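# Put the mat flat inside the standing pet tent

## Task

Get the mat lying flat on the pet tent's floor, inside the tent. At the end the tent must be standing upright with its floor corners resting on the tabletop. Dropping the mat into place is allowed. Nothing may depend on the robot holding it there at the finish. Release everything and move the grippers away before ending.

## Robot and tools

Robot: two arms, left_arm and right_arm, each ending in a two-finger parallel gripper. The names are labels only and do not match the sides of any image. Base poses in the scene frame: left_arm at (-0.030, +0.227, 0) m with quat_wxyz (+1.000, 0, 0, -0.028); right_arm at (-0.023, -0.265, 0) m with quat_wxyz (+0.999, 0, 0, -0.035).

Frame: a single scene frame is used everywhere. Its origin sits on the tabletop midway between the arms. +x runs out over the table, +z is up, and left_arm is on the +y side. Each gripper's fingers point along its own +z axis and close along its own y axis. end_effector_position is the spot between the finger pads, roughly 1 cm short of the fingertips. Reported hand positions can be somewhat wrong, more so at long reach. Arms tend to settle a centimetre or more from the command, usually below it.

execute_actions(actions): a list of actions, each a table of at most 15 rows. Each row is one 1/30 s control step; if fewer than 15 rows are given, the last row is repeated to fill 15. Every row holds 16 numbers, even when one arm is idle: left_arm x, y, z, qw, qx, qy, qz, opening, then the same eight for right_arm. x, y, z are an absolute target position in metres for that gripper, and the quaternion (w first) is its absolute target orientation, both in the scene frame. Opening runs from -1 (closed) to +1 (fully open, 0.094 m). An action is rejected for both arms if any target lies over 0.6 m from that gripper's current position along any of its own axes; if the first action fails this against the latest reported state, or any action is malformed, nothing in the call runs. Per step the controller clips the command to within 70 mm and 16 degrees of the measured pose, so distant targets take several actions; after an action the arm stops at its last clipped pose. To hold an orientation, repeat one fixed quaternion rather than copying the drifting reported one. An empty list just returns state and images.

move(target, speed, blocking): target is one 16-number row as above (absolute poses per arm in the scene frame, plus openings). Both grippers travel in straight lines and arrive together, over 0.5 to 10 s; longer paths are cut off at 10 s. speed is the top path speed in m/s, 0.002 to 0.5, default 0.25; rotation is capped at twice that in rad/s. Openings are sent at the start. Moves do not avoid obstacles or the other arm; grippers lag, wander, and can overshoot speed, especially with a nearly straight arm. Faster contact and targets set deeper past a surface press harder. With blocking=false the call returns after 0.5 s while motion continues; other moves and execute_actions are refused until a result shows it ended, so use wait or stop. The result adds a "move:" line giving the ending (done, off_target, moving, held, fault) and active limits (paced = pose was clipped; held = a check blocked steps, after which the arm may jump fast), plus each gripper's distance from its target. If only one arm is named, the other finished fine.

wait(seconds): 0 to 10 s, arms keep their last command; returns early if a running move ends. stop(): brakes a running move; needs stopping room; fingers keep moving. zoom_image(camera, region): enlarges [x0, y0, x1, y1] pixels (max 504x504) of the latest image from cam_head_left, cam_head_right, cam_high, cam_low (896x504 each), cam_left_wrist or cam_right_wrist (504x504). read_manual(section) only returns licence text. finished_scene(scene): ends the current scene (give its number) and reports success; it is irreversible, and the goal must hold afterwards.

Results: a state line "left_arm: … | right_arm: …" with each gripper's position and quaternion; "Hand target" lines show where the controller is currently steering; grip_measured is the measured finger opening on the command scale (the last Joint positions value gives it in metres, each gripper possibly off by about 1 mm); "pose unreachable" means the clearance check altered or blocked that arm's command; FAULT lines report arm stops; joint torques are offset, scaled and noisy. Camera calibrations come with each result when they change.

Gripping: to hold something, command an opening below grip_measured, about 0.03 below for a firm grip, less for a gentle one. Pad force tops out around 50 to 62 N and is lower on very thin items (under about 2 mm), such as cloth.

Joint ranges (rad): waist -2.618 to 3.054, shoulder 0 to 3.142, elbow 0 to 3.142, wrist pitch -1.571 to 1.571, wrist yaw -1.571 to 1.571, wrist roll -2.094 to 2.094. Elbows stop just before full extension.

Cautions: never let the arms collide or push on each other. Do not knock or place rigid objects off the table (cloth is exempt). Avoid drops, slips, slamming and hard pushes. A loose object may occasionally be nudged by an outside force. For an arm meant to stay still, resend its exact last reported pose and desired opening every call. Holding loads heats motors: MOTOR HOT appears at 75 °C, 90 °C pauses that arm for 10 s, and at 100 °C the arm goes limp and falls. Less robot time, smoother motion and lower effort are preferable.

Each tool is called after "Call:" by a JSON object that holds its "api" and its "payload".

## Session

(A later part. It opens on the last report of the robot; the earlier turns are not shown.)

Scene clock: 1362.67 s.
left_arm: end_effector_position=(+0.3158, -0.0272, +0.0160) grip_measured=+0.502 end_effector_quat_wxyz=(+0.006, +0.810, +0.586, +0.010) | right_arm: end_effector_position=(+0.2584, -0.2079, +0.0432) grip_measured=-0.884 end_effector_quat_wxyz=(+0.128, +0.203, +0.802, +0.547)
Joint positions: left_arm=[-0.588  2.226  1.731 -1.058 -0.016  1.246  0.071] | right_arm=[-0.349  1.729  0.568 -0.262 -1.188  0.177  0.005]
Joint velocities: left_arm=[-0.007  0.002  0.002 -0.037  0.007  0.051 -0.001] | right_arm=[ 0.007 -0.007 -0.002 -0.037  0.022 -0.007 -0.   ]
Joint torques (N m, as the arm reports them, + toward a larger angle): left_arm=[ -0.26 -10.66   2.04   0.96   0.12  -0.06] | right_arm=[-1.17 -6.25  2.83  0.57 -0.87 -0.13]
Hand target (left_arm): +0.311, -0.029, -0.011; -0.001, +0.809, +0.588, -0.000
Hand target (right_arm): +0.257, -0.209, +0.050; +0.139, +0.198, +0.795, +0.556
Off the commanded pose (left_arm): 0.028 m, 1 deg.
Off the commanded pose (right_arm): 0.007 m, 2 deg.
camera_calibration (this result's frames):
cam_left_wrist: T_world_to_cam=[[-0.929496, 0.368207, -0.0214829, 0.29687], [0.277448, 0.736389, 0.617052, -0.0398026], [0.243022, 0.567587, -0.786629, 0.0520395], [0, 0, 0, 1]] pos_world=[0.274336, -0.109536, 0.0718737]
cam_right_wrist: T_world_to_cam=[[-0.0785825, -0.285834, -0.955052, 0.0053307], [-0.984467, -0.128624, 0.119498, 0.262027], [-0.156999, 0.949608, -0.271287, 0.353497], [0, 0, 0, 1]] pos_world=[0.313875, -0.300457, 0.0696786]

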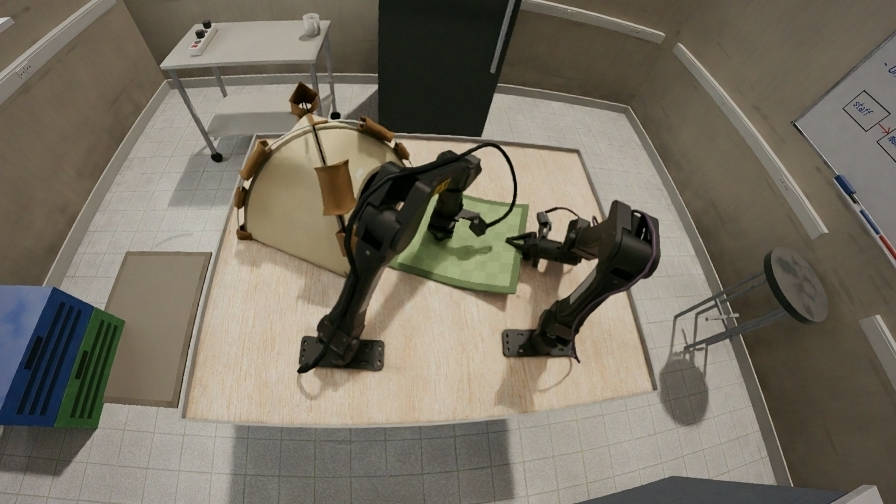

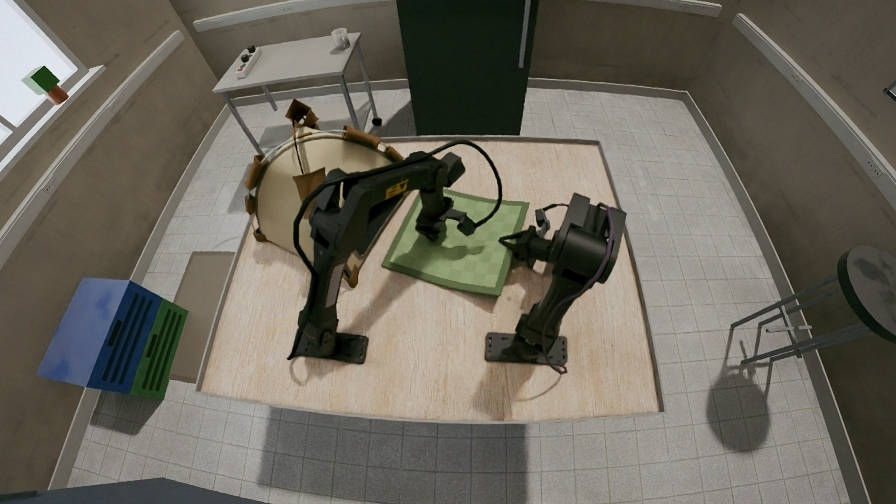

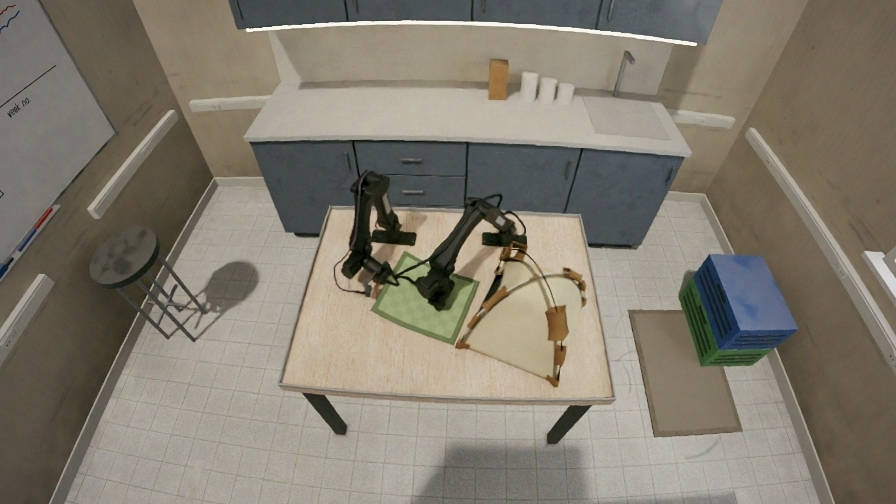

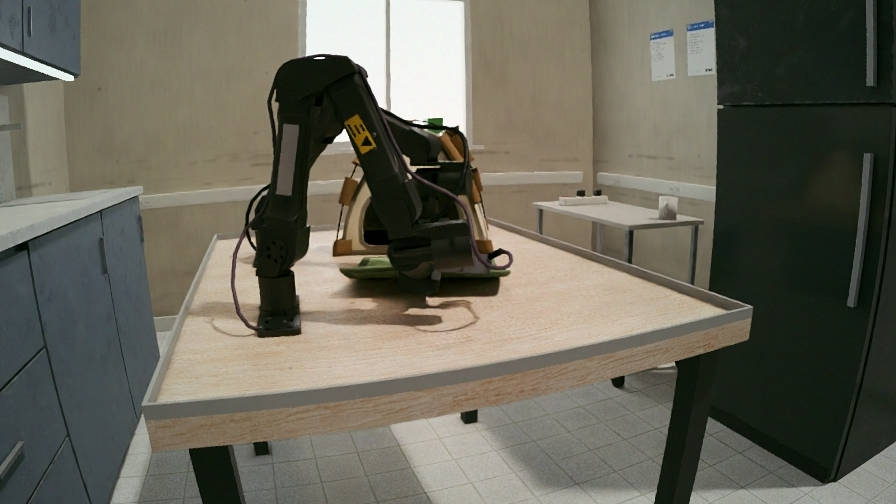

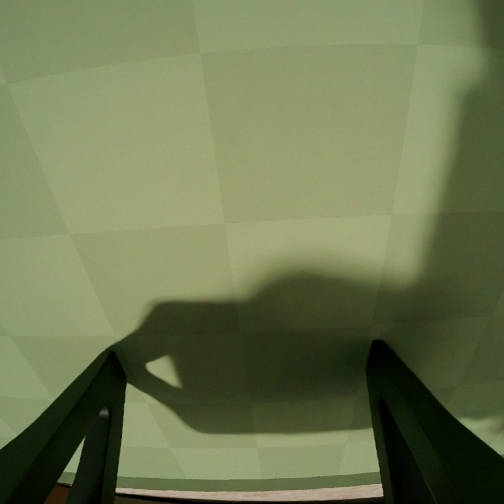

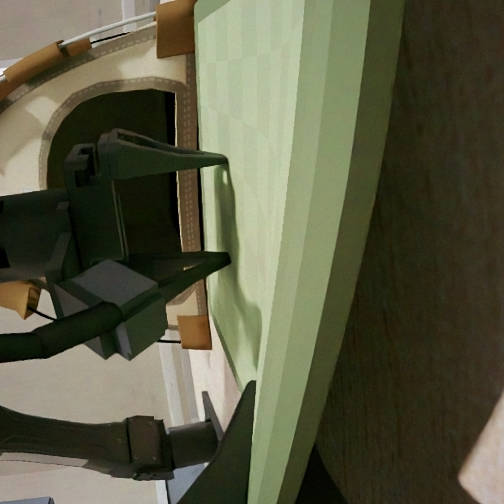

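Call:
{"api": "move", "payload": {"target": [0.300,-0.024,0.05,0,0.809,0.5878,0,-0.36,0.257,-0.209,0.05,0.1388,0.1982,0.7949,0.5566,-0.915], "speed": 0.15}}

Call:
{"api": "move", "payload": {"target": [0.139,0.015,0.04,0.3419,0.7332,0.5327,0.2484,-0.36,0.257,-0.209,0.05,0.1388,0.1982,0.7949,0.5566,-0.915], "speed": 0.25}}

Scene clock: 1483.57 s.
left_arm: end_effector_position=(+0.3023, -0.0171, +0.0383) grip_measured=-0.359 end_effector_quat_wxyz=(-0.009, +0.808, +0.589, +0.005) | right_arm: end_effector_position=(+0.2584, -0.2079, +0.0432) grip_measured=-0.884 end_effector_quat_wxyz=(+0.128, +0.203, +0.802, +0.547)
Joint positions: left_arm=[-0.588  2.17   1.731 -1.146 -0.016  1.239  0.03 ] | right_arm=[-0.349  1.729  0.568 -0.262 -1.188  0.177  0.005]
Joint velocities: left_arm=[ 0.002 -0.007 -0.017 -0.037  0.037 -0.037  0.001] | right_arm=[ 0.002  0.012 -0.017 -0.081 -0.051  0.022 -0.   ]
Joint torques (N m, as the arm reports them, + toward a larger angle): left_arm=[ -0.86 -14.44   8.3    0.     0.11  -0.08] | right_arm=[-1.16 -6.25  2.91  0.59 -0.93 -0.14]
Hand target (left_arm): +0.300, -0.024, +0.050; +0.000, +0.809, +0.588, +0.000
Hand target (right_arm): +0.257, -0.209, +0.050; +0.139, +0.198, +0.795, +0.556
Off the commanded pose (left_arm): 0.014 m, 1 deg.
Off the commanded pose (right_arm): 0.007 m, 2 deg.
move: off_target (left_arm)
camera_calibration (this result's frames):
cam_left_wrist: T_world_to_cam=[[-0.932017, 0.362285, 0.00967354, 0.280607], [0.288755, 0.726195, 0.623908, -0.0611183], [0.219008, 0.584286, -0.781438, 0.0744762], [0, 0, 0, 1]] pos_world=[0.262868, -0.100791, 0.0936163]
cam_right_wrist: T_world_to_cam=[[-0.0785825, -0.285834, -0.955052, 0.0053307], [-0.984467, -0.128624, 0.119498, 0.262027], [-0.156999, 0.949608, -0.271287, 0.353497], [0, 0, 0, 1]] pos_world=[0.313875, -0.300457, 0.0696786]

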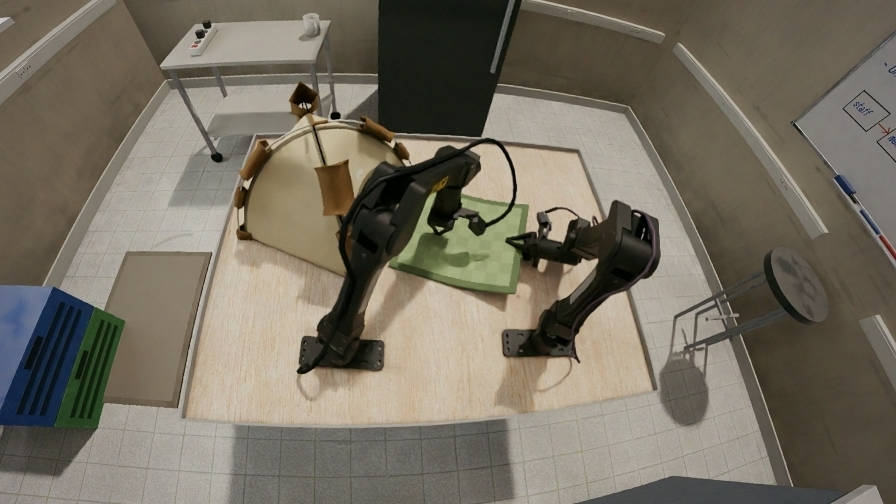

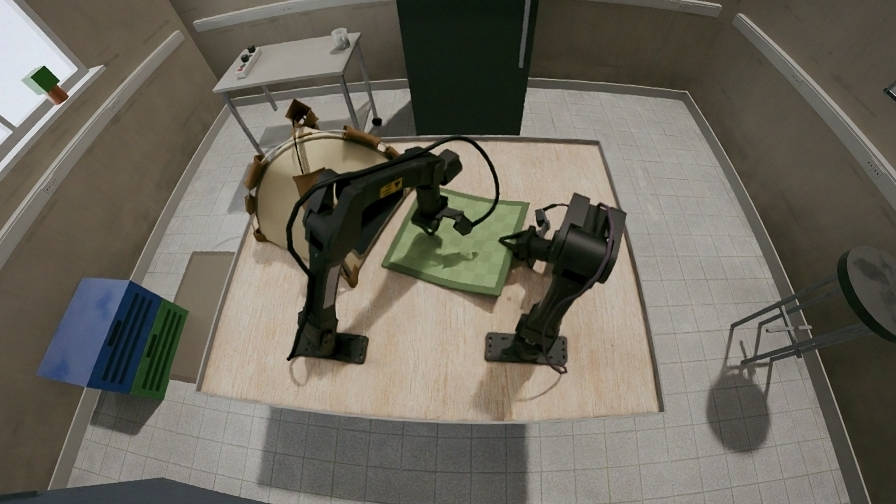

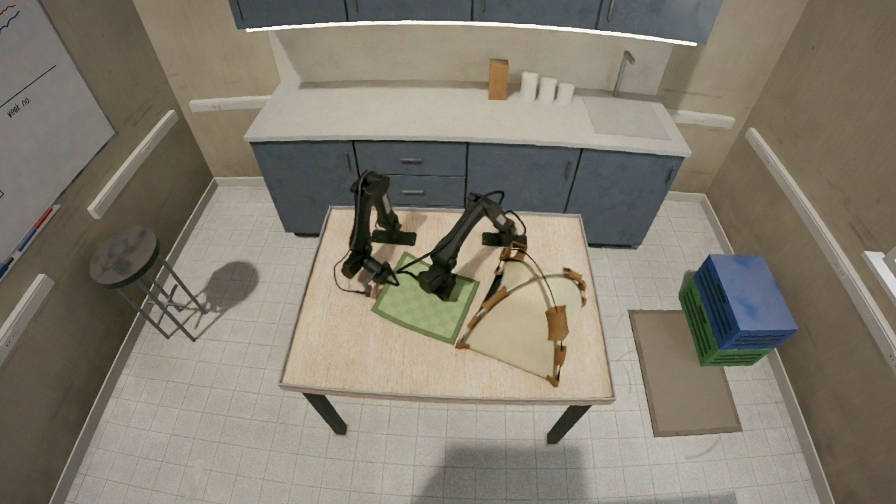

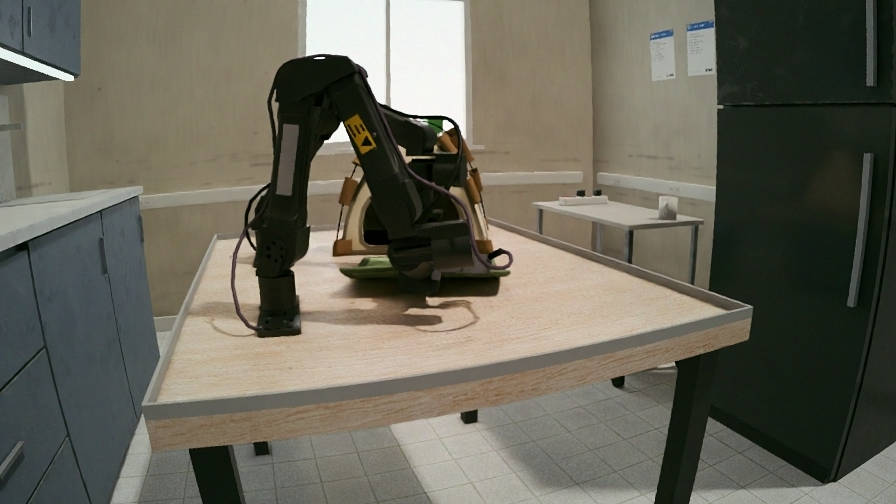

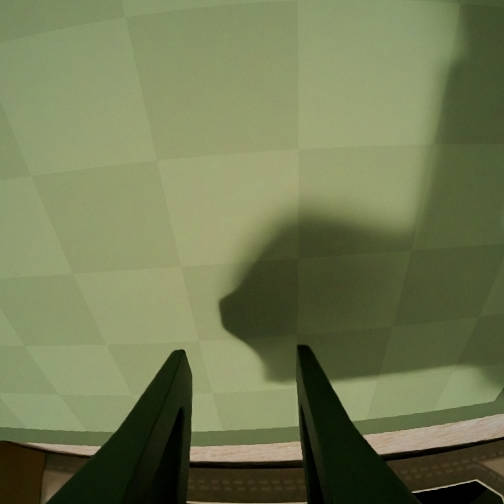

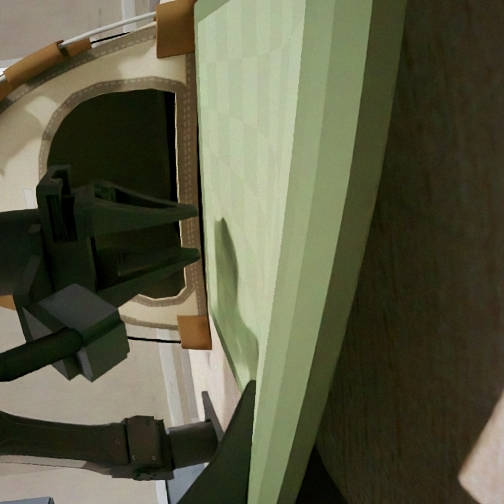

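Scene clock: 1486.03 s.
left_arm: end_effector_position=(+0.1399, +0.0113, +0.0409) grip_measured=-0.359 end_effector_quat_wxyz=(+0.339, +0.735, +0.534, +0.244) | right_arm: end_effector_position=(+0.2584, -0.2079, +0.0432) grip_measured=-0.884 end_effector_quat_wxyz=(+0.128, +0.203, +0.802, +0.547)
Joint positions: left_arm=[-1.287  1.271  0.375 -0.129 -0.705  0.748  0.03 ] | right_arm=[-0.349  1.729  0.568 -0.262 -1.188  0.177  0.005]
Joint velocities: left_arm=[-0.007  0.017 -0.017  0.037  0.007  0.022  0.   ] | right_arm=[-0.012  0.007  0.002  0.051 -0.037  0.037  0.001]
Joint torques (N m, as the arm reports them, + toward a larger angle): left_arm=[-0.74 -4.86  4.31  1.33 -0.47 -0.13] | right_arm=[-1.18 -6.23  2.87  0.58 -0.88 -0.14]
Hand target (left_arm): +0.139, +0.014, +0.042; +0.347, +0.729, +0.537, +0.247
Hand target (right_arm): +0.257, -0.209, +0.050; +0.139, +0.198, +0.795, +0.556
Off the commanded pose (left_arm): 0.004 m, 1 deg.
Off the commanded pose (right_arm): 0.007 m, 2 deg.
move: done
camera_calibration (this result's frames):
cam_left_wrist: T_world_to_cam=[[-0.600351, 0.255107, -0.757957, 0.105136], [-0.163879, 0.888404, 0.428814, 0.0329974], [0.782766, 0.381652, -0.491548, 0.00695488], [0, 0, 0, 1]] pos_world=[0.0630818, -0.0587902, 0.0689572]
cam_right_wrist: T_world_to_cam=[[-0.0785825, -0.285834, -0.955052, 0.0053307], [-0.984467, -0.128624, 0.119498, 0.262027], [-0.156999, 0.949608, -0.271287, 0.353497], [0, 0, 0, 1]] pos_world=[0.313875, -0.300457, 0.0696786]

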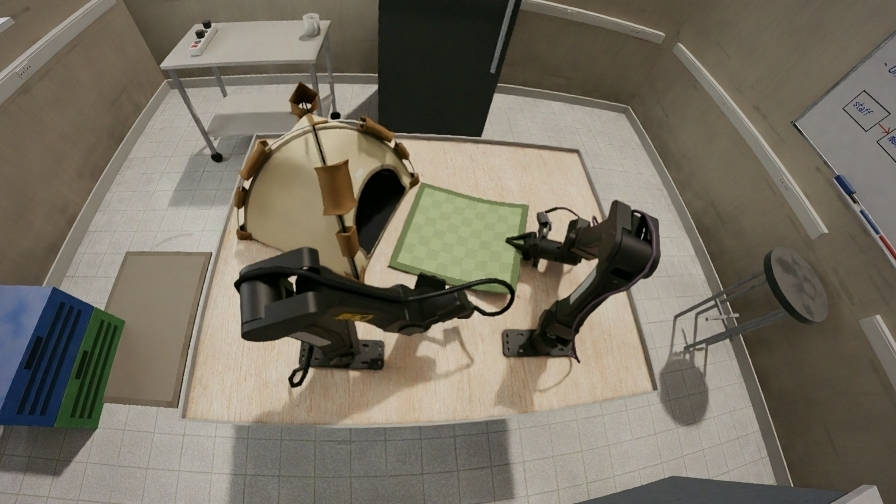

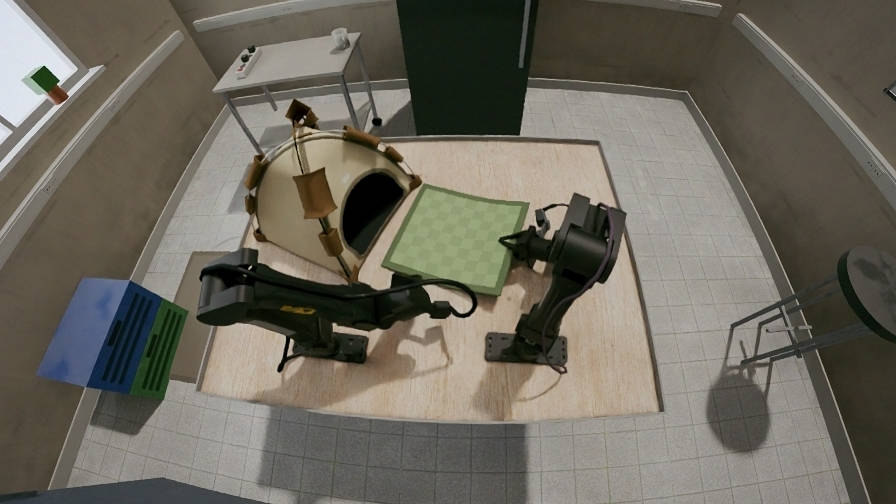

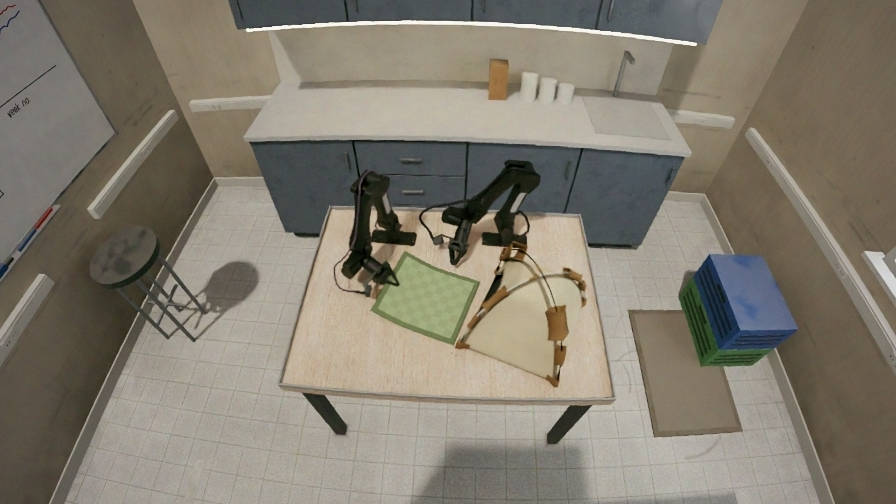

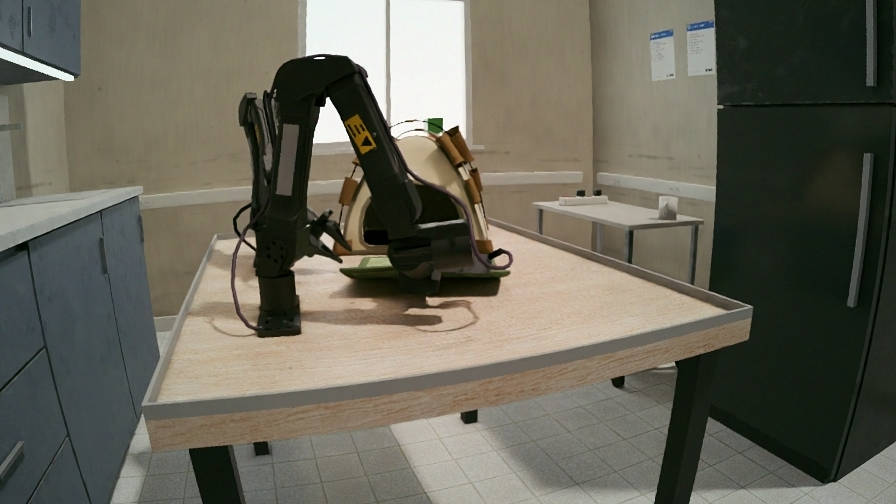

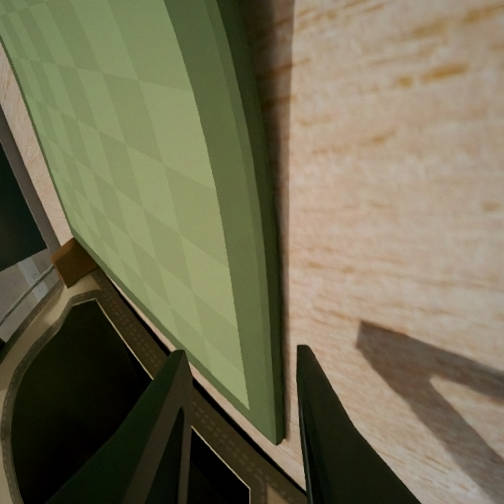

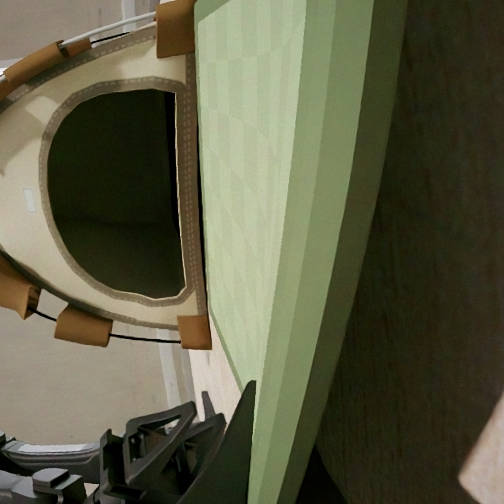

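Call:
{"api": "move", "payload": {"target": [0.152,0.011,0.016,0.3419,0.7332,0.5327,0.2484,-0.36,0.257,-0.209,0.05,0.1388,0.1982,0.7949,0.5566,-0.915], "speed": 0.06}}

Call:
{"api": "move", "payload": {"target": [0.214,-0.009,0.010,0.3860,0.7110,0.5165,0.2805,-0.36,0.257,-0.209,0.05,0.1388,0.1982,0.7949,0.5566,-0.915], "speed": 0.04}}

Scene clock: 1490.93 s.
left_arm: end_effector_position=(+0.1524, +0.0042, +0.0265) grip_measured=-0.359 end_effector_quat_wxyz=(+0.355, +0.728, +0.533, +0.246) | right_arm: end_effector_position=(+0.2584, -0.2079, +0.0432) grip_measured=-0.884 end_effector_quat_wxyz=(+0.128, +0.203, +0.802, +0.547)
Joint positions: left_arm=[-1.241  1.381  0.334  0.092 -0.695  0.81   0.03 ] | right_arm=[-0.349  1.729  0.568 -0.262 -1.188  0.177  0.005]
Joint velocities: left_arm=[ 0.002 -0.012  0.017 -0.051  0.007 -0.007  0.   ] | right_arm=[ 0.007  0.002 -0.002 -0.007 -0.022  0.007 -0.001]
Joint torques (N m, as the arm reports them, + toward a larger angle): left_arm=[ 0.88 -3.02  3.49  1.46 -0.25  0.  ] | right_arm=[-1.19 -6.23  2.86  0.57 -0.87 -0.14]
Hand target (left_arm): +0.151, +0.012, +0.017; +0.341, +0.733, +0.533, +0.249
Hand target (right_arm): +0.257, -0.209, +0.050; +0.139, +0.198, +0.795, +0.556
Off the commanded pose (left_arm): 0.013 m, 2 deg.
Off the commanded pose (right_arm): 0.007 m, 2 deg.
move: off_target (left_arm)
camera_calibration (this result's frames):
cam_left_wrist: T_world_to_cam=[[-0.581618, 0.235906, -0.778504, 0.101312], [-0.174465, 0.898581, 0.402635, 0.0498308], [0.794532, 0.370002, -0.481474, -0.00914455], [0, 0, 0, 1]] pos_world=[0.0748845, -0.0652937, 0.0544055]
cam_right_wrist: T_world_to_cam=[[-0.0782417, -0.286001, -0.95503, 0.00520699], [-0.984487, -0.128743, 0.119209, 0.26202], [-0.157047, 0.949541, -0.271491, 0.353505], [0, 0, 0, 1]] pos_world=[0.31388, -0.300445, 0.0697112]

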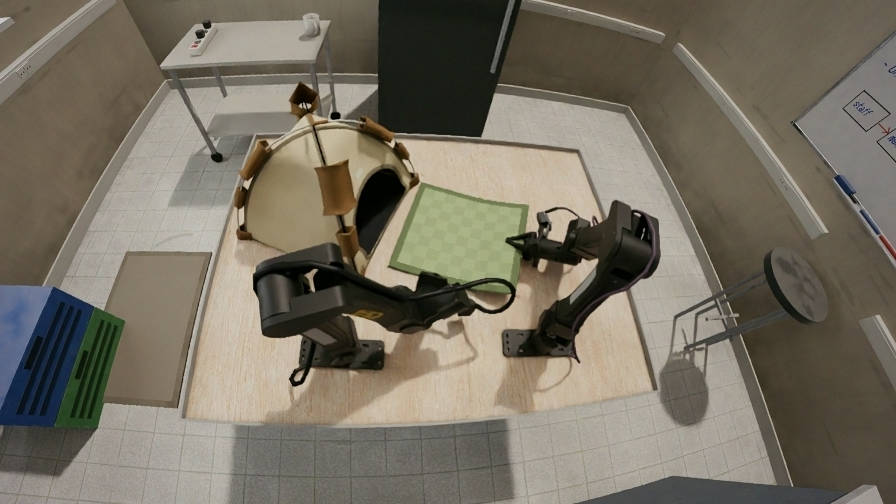

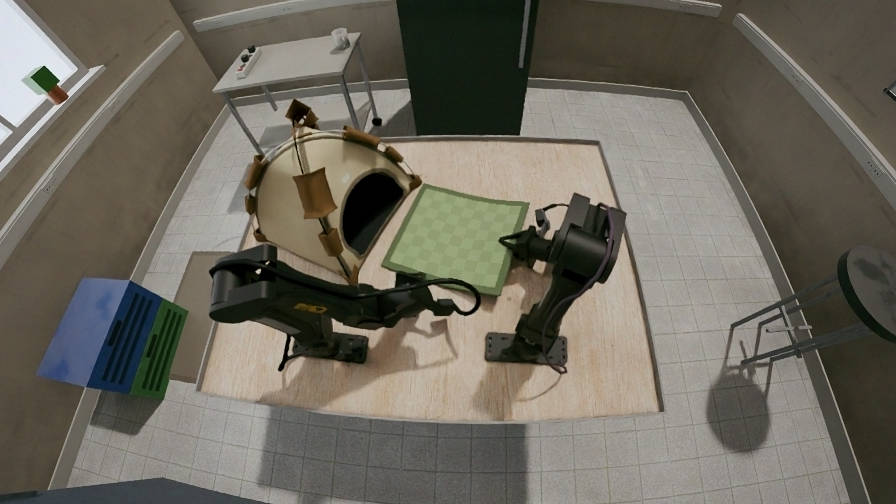

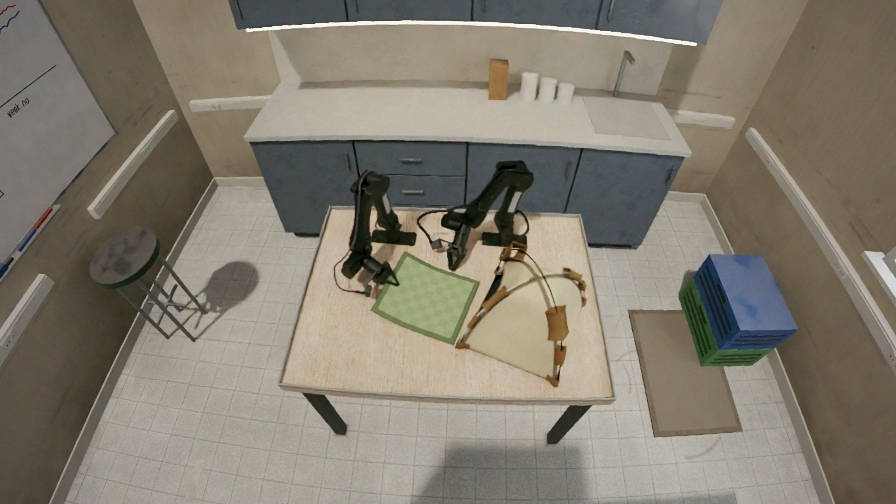

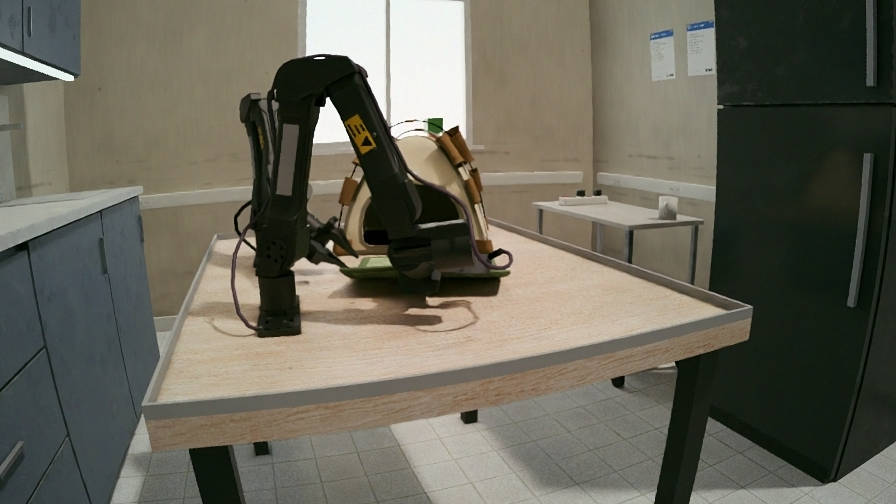

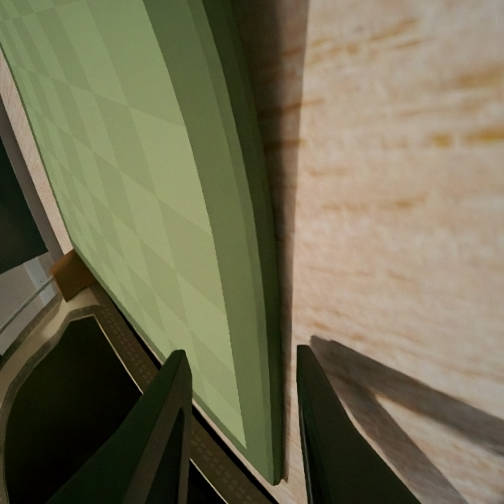

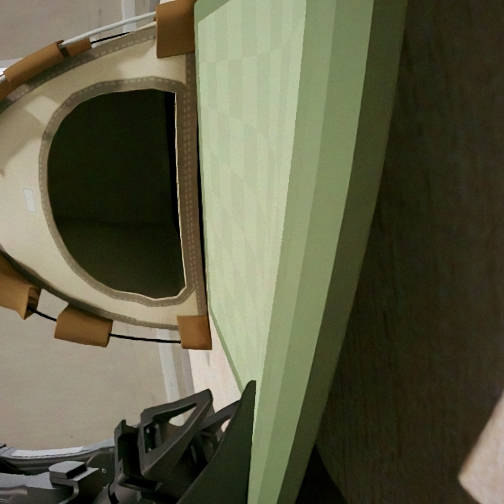

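Scene clock: 1492.87 s.
left_arm: end_effector_position=(+0.2140, -0.0095, +0.0225) grip_measured=-0.359 end_effector_quat_wxyz=(+0.400, +0.699, +0.519, +0.286) | right_arm: end_effector_position=(+0.2599, -0.2087, +0.0432) grip_measured=-0.884 end_effector_quat_wxyz=(+0.133, +0.200, +0.803, +0.545)
Joint positions: left_arm=[-1.041  1.648  0.334  0.609 -0.651  1.076  0.03 ] | right_arm=[-0.349  1.729  0.568 -0.249 -1.186  0.177  0.005]
Joint velocities: left_arm=[-0.012 -0.002  0.022 -0.022  0.037  0.037 -0.001] | right_arm=[-0.007 -0.012  0.007 -0.066 -0.022  0.022  0.001]
Joint torques (N m, as the arm reports them, + toward a larger angle): left_arm=[ 0.98 -3.86  4.51  1.55 -0.03 -0.01] | right_arm=[-1.14 -6.24  2.85  0.49 -0.89 -0.13]
Hand target (left_arm): +0.212, -0.007, +0.011; +0.384, +0.711, +0.518, +0.280
Hand target (right_arm): +0.257, -0.209, +0.050; +0.139, +0.199, +0.795, +0.556
Off the commanded pose (left_arm): 0.012 m, 2 deg.
Off the commanded pose (right_arm): 0.007 m, 2 deg.
move: off_target (left_arm)
camera_calibration (this result's frames):
cam_left_wrist: T_world_to_cam=[[-0.478197, 0.196676, -0.855948, 0.116434], [-0.23778, 0.90921, 0.341756, 0.0894823], [0.845452, 0.366954, -0.388016, -0.0679854], [0, 0, 0, 1]] pos_world=[0.134434, -0.0793105, 0.042701]
cam_right_wrist: T_world_to_cam=[[-0.0680915, -0.292494, -0.95384, 0.00100524], [-0.985774, -0.127533, 0.109479, 0.264496], [-0.153668, 0.947725, -0.279649, 0.353648], [0, 0, 0, 1]] pos_world=[0.315146, -0.301135, 0.0708994]

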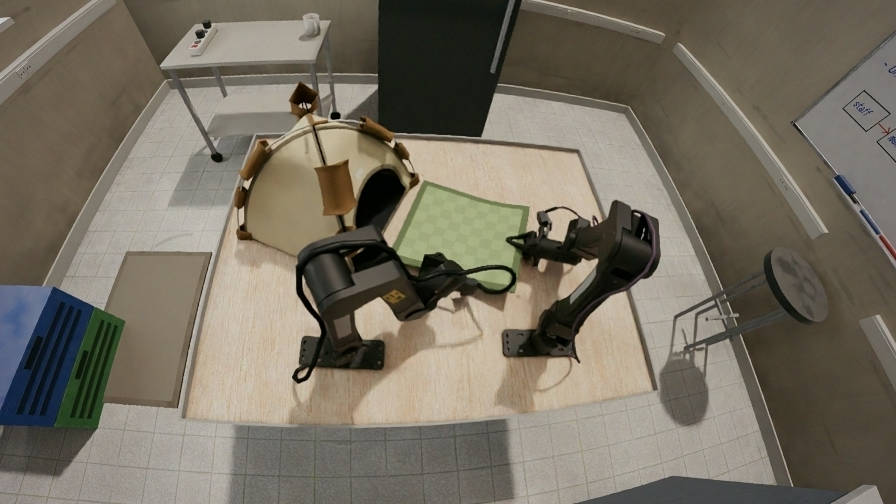

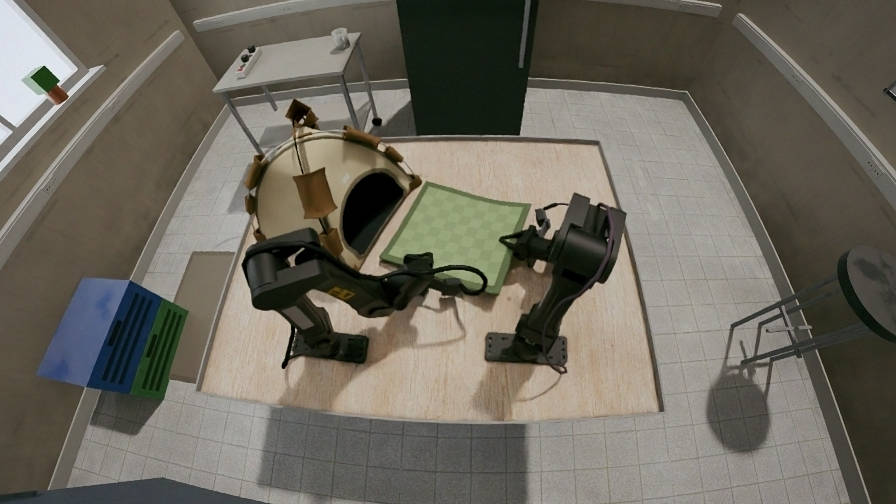

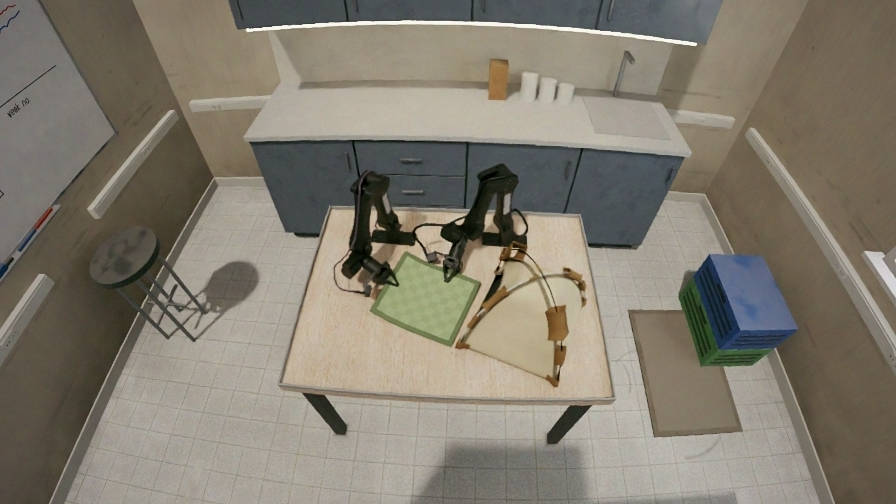

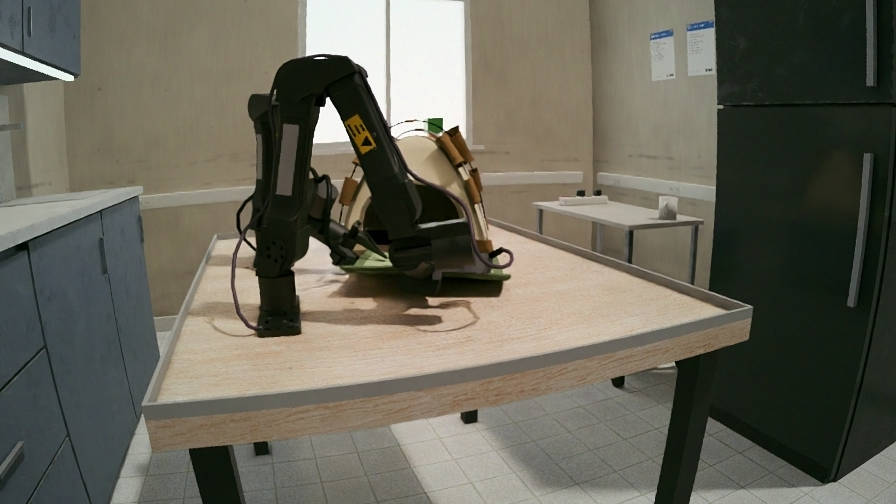

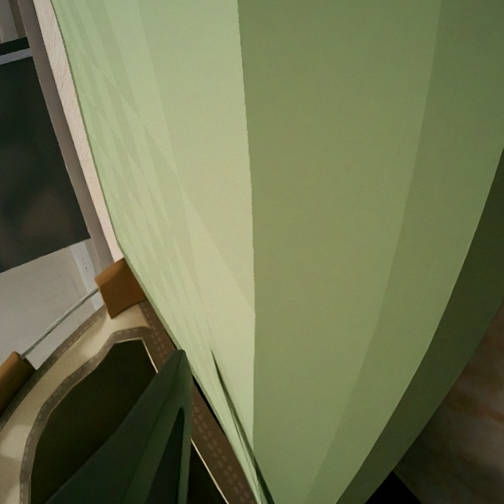

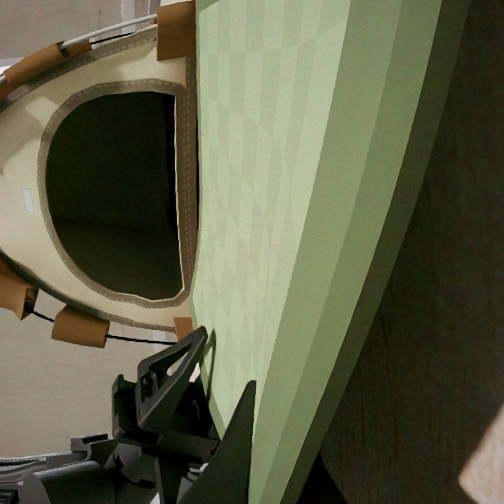

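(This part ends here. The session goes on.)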